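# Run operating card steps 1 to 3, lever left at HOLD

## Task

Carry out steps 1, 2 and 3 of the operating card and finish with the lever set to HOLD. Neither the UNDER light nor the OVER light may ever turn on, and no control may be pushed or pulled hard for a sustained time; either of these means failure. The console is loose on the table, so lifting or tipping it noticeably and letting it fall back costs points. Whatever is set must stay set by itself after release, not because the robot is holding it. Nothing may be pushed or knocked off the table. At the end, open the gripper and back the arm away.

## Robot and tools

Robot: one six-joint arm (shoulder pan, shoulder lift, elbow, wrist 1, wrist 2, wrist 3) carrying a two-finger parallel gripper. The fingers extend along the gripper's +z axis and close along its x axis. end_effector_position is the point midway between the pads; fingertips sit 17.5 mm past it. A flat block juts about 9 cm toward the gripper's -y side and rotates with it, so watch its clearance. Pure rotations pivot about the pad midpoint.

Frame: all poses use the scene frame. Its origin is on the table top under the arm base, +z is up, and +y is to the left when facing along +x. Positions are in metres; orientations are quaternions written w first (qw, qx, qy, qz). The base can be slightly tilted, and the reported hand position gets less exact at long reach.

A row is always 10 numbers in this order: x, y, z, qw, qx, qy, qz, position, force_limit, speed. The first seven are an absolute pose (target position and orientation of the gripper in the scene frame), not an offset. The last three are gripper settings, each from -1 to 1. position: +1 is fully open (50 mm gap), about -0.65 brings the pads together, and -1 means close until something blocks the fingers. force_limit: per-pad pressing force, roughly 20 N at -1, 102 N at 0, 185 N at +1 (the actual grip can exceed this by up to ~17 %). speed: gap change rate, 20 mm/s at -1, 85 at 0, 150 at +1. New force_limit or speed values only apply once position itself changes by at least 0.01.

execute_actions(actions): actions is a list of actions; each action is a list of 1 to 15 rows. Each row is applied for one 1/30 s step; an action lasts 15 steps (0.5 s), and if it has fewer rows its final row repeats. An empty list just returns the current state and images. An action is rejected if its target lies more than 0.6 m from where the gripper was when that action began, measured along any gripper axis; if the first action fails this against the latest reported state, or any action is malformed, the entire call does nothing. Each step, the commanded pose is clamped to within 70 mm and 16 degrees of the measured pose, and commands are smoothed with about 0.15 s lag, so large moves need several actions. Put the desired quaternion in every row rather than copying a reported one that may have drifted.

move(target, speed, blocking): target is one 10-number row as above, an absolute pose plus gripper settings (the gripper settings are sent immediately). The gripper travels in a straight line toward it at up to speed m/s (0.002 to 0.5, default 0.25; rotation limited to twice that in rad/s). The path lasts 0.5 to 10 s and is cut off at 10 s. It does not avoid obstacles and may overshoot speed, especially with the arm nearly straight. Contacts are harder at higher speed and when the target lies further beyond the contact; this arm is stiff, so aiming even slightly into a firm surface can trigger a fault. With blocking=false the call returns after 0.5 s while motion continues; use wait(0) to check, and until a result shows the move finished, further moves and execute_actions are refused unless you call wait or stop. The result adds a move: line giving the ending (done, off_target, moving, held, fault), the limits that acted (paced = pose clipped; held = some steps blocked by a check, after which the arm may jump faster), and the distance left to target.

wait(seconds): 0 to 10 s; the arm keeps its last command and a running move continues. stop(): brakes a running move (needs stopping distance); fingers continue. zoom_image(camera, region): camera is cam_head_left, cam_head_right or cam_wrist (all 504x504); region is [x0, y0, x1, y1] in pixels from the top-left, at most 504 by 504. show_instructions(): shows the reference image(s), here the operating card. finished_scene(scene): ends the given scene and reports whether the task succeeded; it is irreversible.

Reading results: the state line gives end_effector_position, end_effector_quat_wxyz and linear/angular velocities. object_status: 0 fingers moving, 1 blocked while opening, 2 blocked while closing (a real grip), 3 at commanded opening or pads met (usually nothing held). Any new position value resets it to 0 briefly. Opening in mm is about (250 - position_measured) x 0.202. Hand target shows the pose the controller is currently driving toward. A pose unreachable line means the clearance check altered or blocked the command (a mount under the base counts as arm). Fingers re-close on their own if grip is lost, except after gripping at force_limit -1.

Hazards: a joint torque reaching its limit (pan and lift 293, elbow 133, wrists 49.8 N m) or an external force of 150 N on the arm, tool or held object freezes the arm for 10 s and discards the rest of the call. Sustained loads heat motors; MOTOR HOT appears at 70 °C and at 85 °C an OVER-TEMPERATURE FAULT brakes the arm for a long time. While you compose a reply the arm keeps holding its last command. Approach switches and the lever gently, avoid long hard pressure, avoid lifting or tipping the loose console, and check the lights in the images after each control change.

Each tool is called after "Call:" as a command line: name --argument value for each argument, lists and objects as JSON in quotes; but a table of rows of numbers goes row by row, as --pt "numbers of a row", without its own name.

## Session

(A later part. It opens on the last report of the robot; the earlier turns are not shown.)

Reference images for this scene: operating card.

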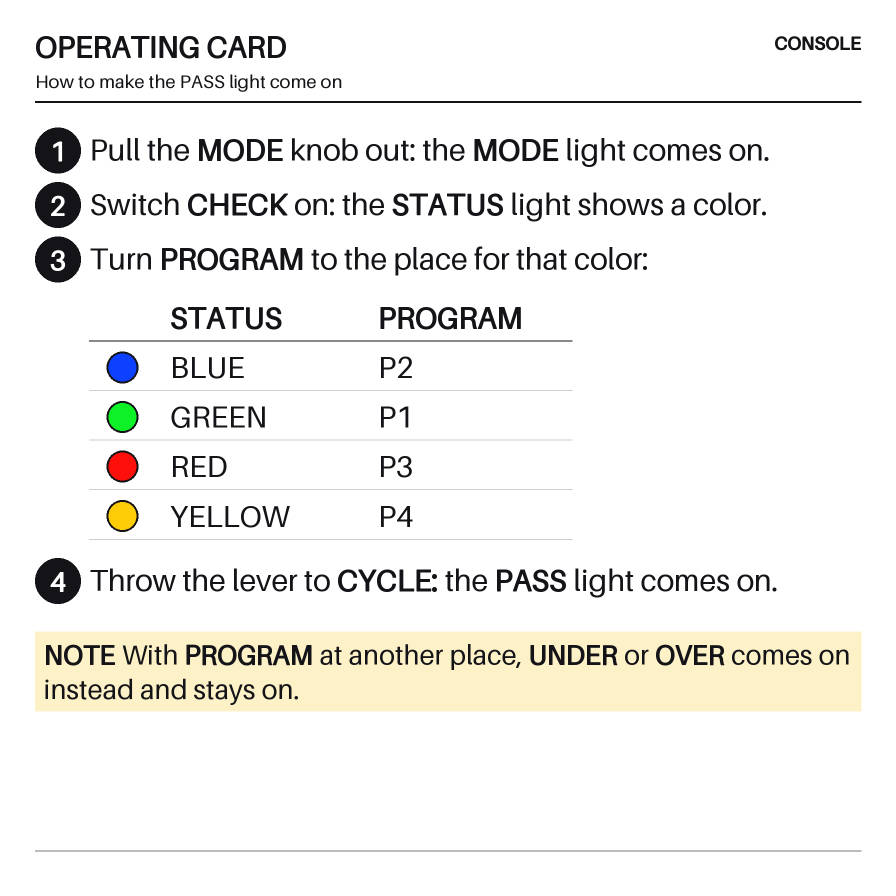

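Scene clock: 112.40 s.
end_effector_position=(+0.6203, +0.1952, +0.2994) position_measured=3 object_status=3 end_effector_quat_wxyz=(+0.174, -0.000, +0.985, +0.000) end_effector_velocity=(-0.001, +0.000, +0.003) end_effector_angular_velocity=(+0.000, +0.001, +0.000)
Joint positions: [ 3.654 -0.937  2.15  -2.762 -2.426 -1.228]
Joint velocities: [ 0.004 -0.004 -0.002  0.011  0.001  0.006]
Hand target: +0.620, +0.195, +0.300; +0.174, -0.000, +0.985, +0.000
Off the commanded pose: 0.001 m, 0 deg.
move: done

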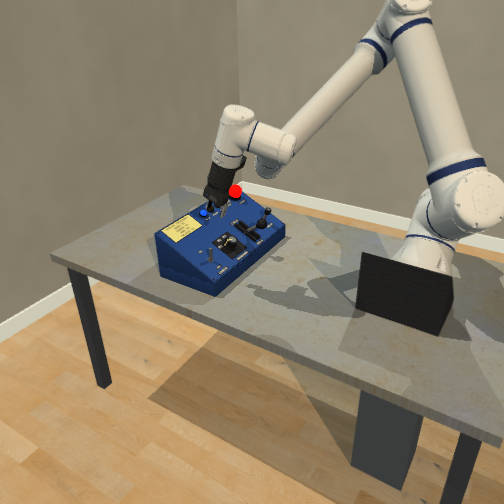

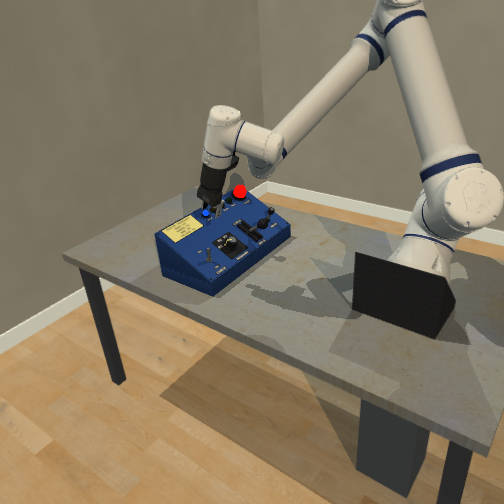

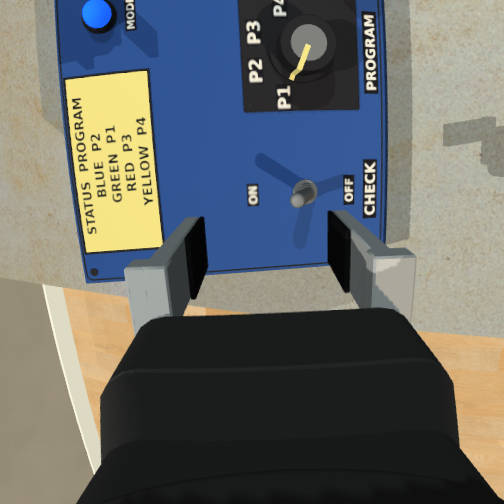

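Call:
move --target '[0.61, 0.08, 0.22, 0.0666, 0.910, 0.377, 0.1608, 1, -0.3, 0]' --speed 0.4

Scene clock: 123.87 s.
end_effector_position=(+0.6095, +0.0803, +0.2201) position_measured=3 object_status=3 end_effector_quat_wxyz=(+0.067, +0.910, +0.378, +0.161) end_effector_velocity=(-0.000, -0.000, +0.000) end_effector_angular_velocity=(+0.004, +0.000, -0.011)
Joint positions: [ 3.411 -1.058  2.326 -3.088 -2.398  0.764]
Joint velocities: [-0.    -0.001  0.001  0.001  0.     0.012]
Hand target: +0.609, +0.080, +0.220; +0.067, +0.910, +0.377, +0.161
Off the commanded pose: 0.001 m, 0 deg.
move: done

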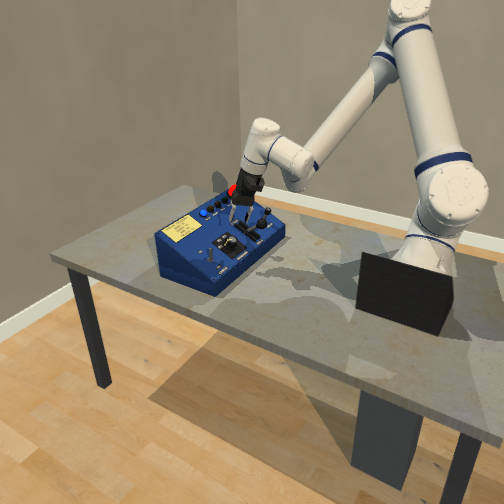

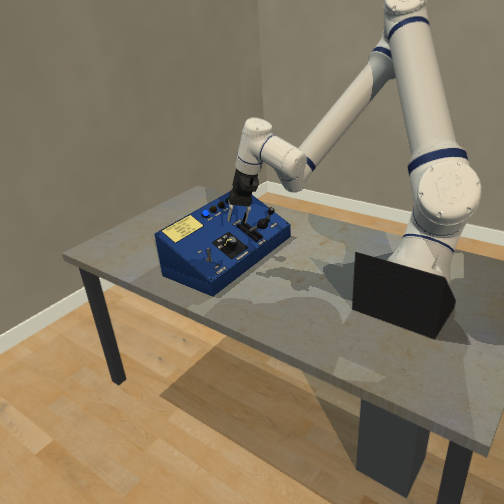

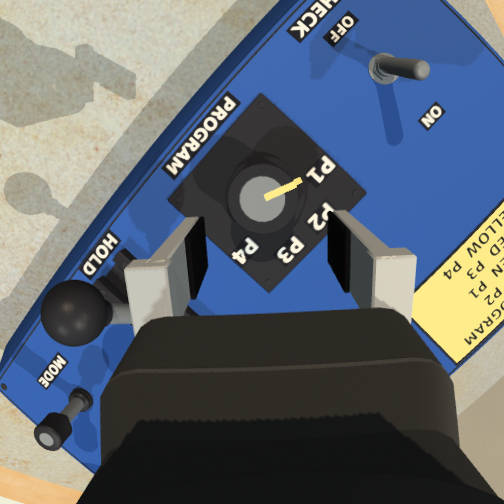

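Call:
move --target '[0.637, 0.08, 0.145, 0.0666, 0.910, 0.377, 0.1608, 1, -0.3, 0]' --speed 0.08

Scene clock: 128.87 s.
end_effector_position=(+0.6368, +0.0799, +0.1455) position_measured=3 object_status=3 end_effector_quat_wxyz=(+0.067, +0.910, +0.377, +0.161) end_effector_velocity=(+0.001, -0.000, -0.002) end_effector_angular_velocity=(+0.000, -0.002, -0.000)
Joint positions: [ 3.312 -0.921  2.312 -3.311 -2.369  0.628]
Joint velocities: [-0.003  0.005 -0.001 -0.009  0.001 -0.006]
Hand target: +0.637, +0.080, +0.145; +0.067, +0.910, +0.377, +0.161
Off the commanded pose: 0.001 m, 0 deg.
move: done

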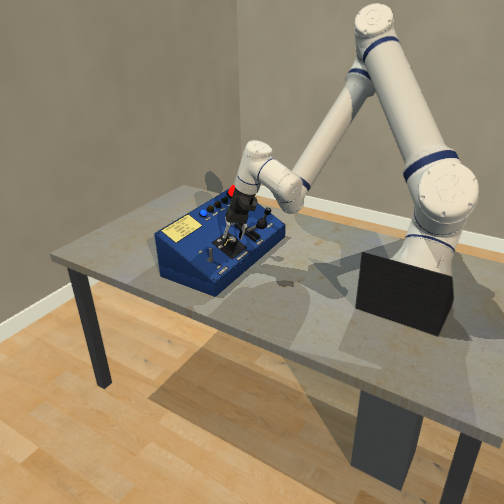

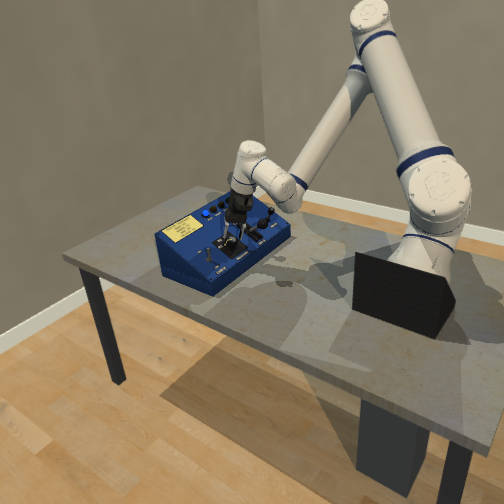

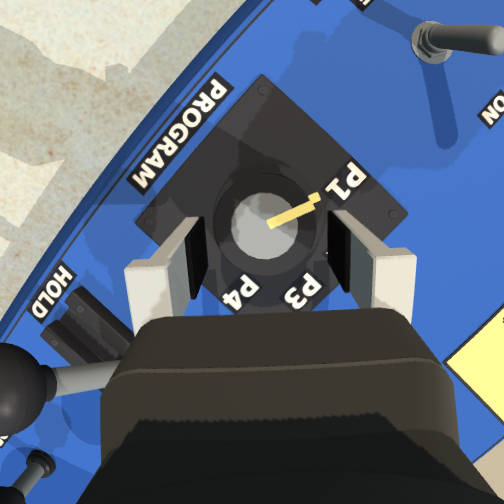

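Call:
move --target '[0.6395, 0.085, 0.124, 0.0666, 0.910, 0.377, 0.1608, 1, -0.3, 0]' --speed 0.04

Call:
execute_actions --actions '[[[0.6395, 0.085, 0.124, 0.0666, 0.910, 0.377, 0.1608, -1, -0.3, 0]], [[0.6395, 0.085, 0.124, 0.0666, 0.910, 0.377, 0.1608, -1, -0.3, 0]]]'

Scene clock: 136.57 s.
end_effector_position=(+0.6395, +0.0849, +0.1243) position_measured=3 object_status=3 end_effector_quat_wxyz=(+0.067, +0.910, +0.377, +0.161) end_effector_velocity=(+0.000, +0.001, -0.002) end_effector_angular_velocity=(+0.000, -0.001, -0.000)
Joint positions: [ 3.292 -0.877  2.309 -3.371 -2.361  0.601]
Joint velocities: [-0.002  0.006 -0.    -0.009  0.001 -0.004]
Hand target: +0.639, +0.085, +0.124; +0.067, +0.910, +0.377, +0.161
Off the commanded pose: 0.000 m, 0 deg.
move: done

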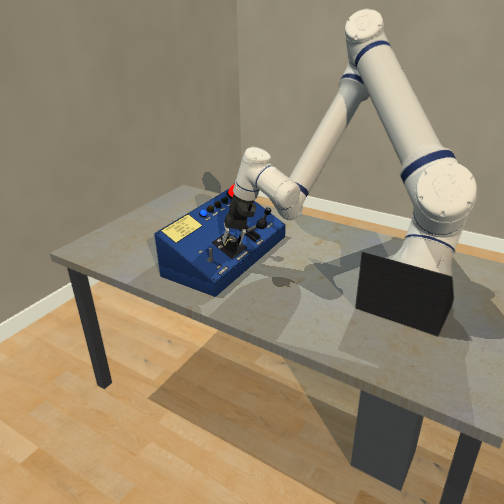

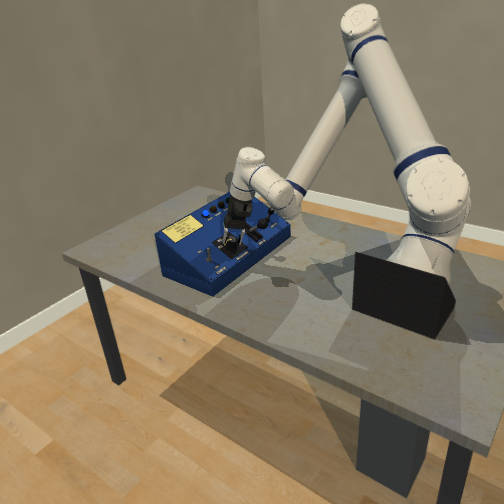

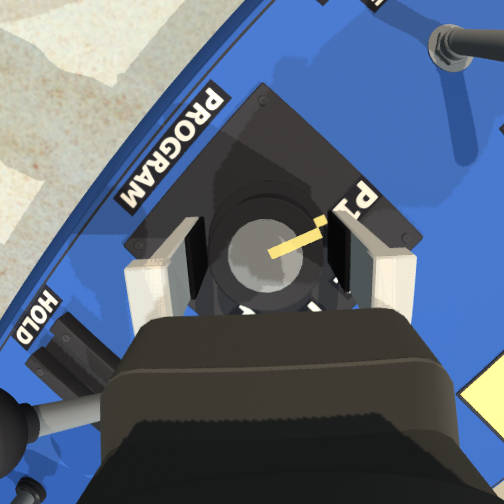

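Scene clock: 137.57 s.
end_effector_position=(+0.6395, +0.0850, +0.1240) position_measured=39 object_status=2 end_effector_quat_wxyz=(+0.067, +0.910, +0.377, +0.161) end_effector_velocity=(-0.000, -0.000, -0.000) end_effector_angular_velocity=(-0.000, +0.001, +0.001)
Joint positions: [ 3.291 -0.876  2.309 -3.372 -2.361  0.6  ]
Joint velocities: [-0.    -0.    -0.     0.001 -0.    -0.   ]
Hand target: +0.640, +0.085, +0.124; +0.067, +0.910, +0.377, +0.161
Off the commanded pose: 0.000 m, 0 deg.

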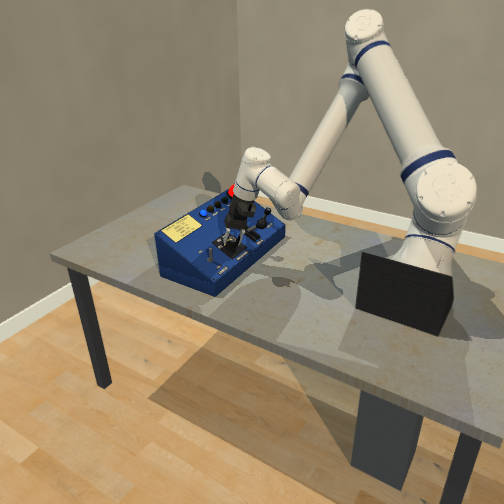

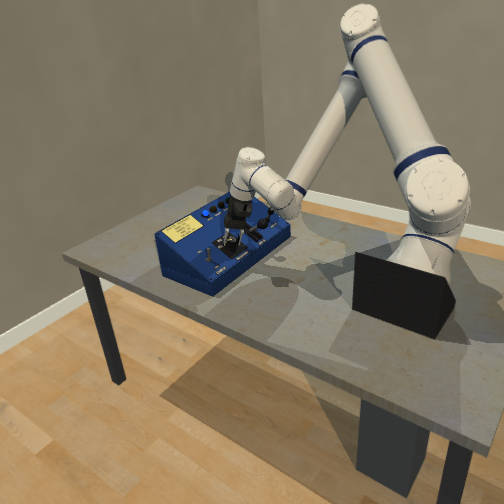

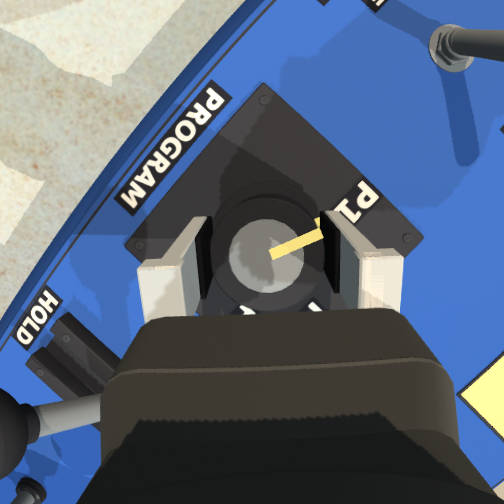

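Gripped. Turn 90° to P3.

Call:
move --target '[0.6395, 0.085, 0.124, -0.0666, 0.910, -0.377, 0.1608, -1, -0.3, 0]' --speed 0.15

Scene clock: 146.17 s.
end_effector_position=(+0.6394, +0.0849, +0.1240) position_measured=39 object_status=2 end_effector_quat_wxyz=(-0.066, +0.910, -0.376, +0.161) end_effector_velocity=(-0.000, -0.000, -0.000) end_effector_angular_velocity=(+0.005, +0.002, -0.015)
Joint positions: [ 3.283 -0.864  2.369 -3.453 -2.358  2.158]
Joint velocities: [ 0.    -0.001  0.     0.004 -0.001  0.018]
Hand target: +0.639, +0.085, +0.124; -0.067, +0.910, -0.377, +0.161
Off the commanded pose: 0.000 m, 0 deg.
move: done

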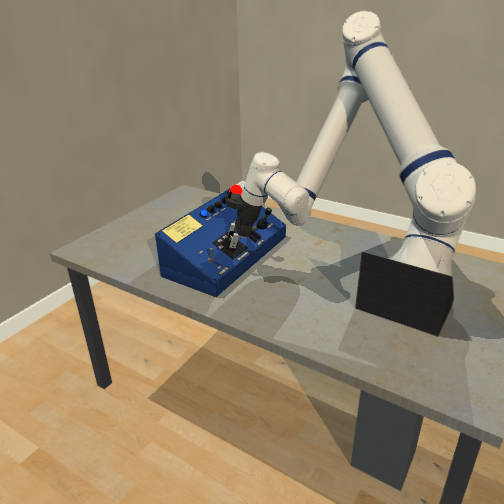

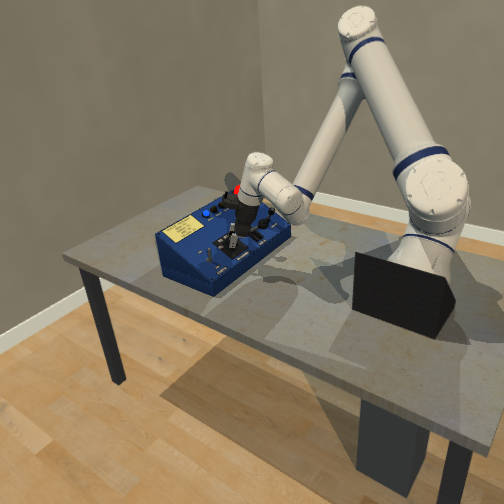

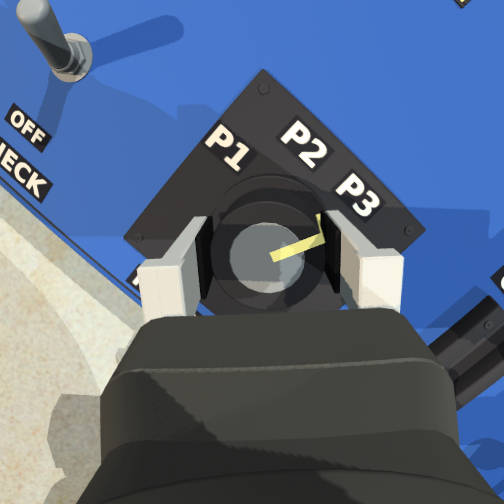

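Pointer is at P3. Release and move clear.

Call:
execute_actions --actions '[[[0.6395, 0.085, 0.124, -0.0666, 0.910, -0.377, 0.1608, 1, -0.3, 0]], [[0.6395, 0.085, 0.124, -0.0666, 0.910, -0.377, 0.1608, 1, -0.3, 0]]]'

Call:
move --target '[0.58, 0.085, 0.3, 0, 0.985, 0, 0.174, 1, -0.3, 0]' --speed 0.15

Scene clock: 152.67 s.
end_effector_position=(+0.6395, +0.0850, +0.1240) position_measured=3 object_status=3 end_effector_quat_wxyz=(-0.067, +0.910, -0.377, +0.161) end_effector_velocity=(-0.000, +0.001, +0.000) end_effector_angular_velocity=(+0.000, +0.000, +0.001)
Joint positions: [ 3.283 -0.864  2.368 -3.452 -2.358  2.16 ]
Joint velocities: [ 0.001  0.001 -0.     0.     0.     0.001]
Hand target: +0.639, +0.085, +0.124; -0.067, +0.910, -0.377, +0.161
Off the commanded pose: 0.000 m, 0 deg.

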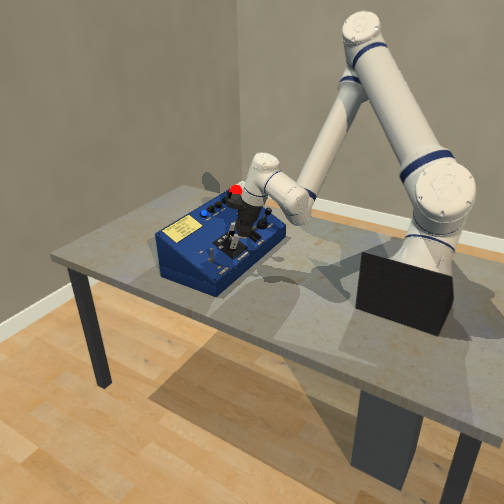

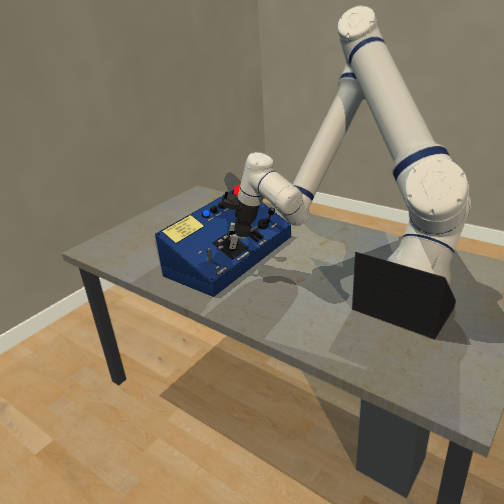

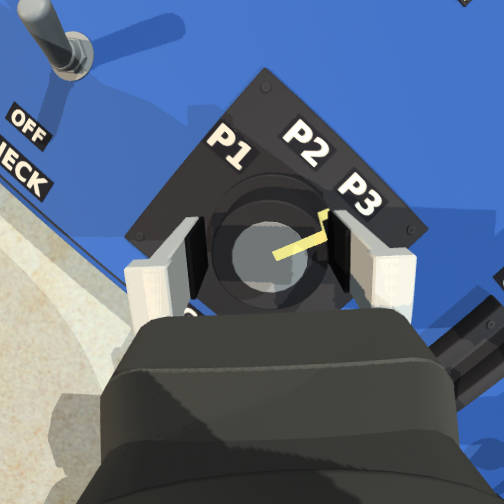

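Scene clock: 155.77 s.
end_effector_position=(+0.5804, +0.0853, +0.2993) position_measured=3 object_status=3 end_effector_quat_wxyz=(-0.000, +0.985, -0.000, +0.174) end_effector_velocity=(-0.001, +0.000, +0.002) end_effector_angular_velocity=(-0.004, +0.002, +0.009)
Joint positions: [ 3.518 -1.207  2.342 -2.84  -2.418  1.708]
Joint velocities: [ 0.003 -0.003 -0.002  0.011 -0.001 -0.004]
Hand target: +0.580, +0.085, +0.300; -0.000, +0.985, -0.000, +0.174
Off the commanded pose: 0.001 m, 0 deg.
move: done

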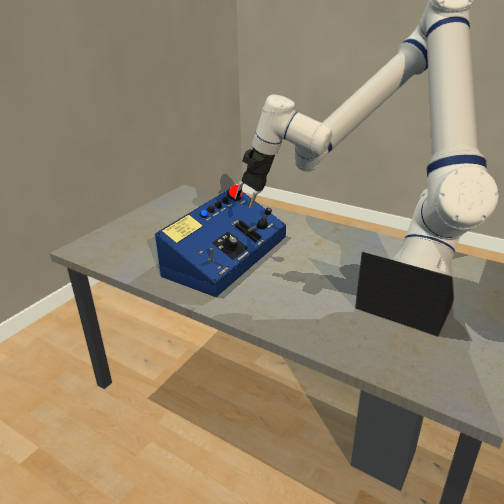

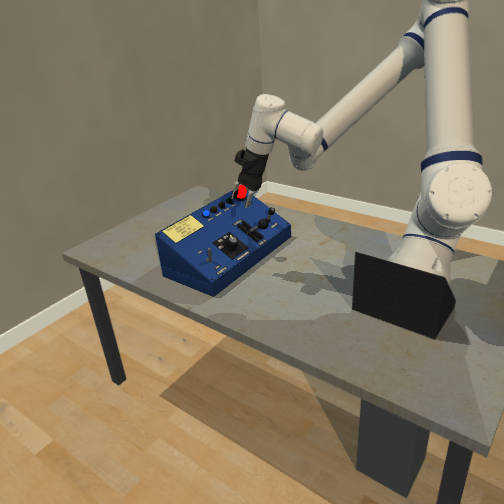

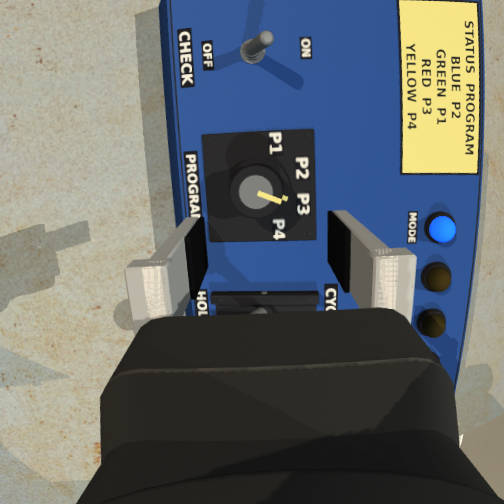

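Call:
finished_scene --scene 2

The scene is finished: the task was done.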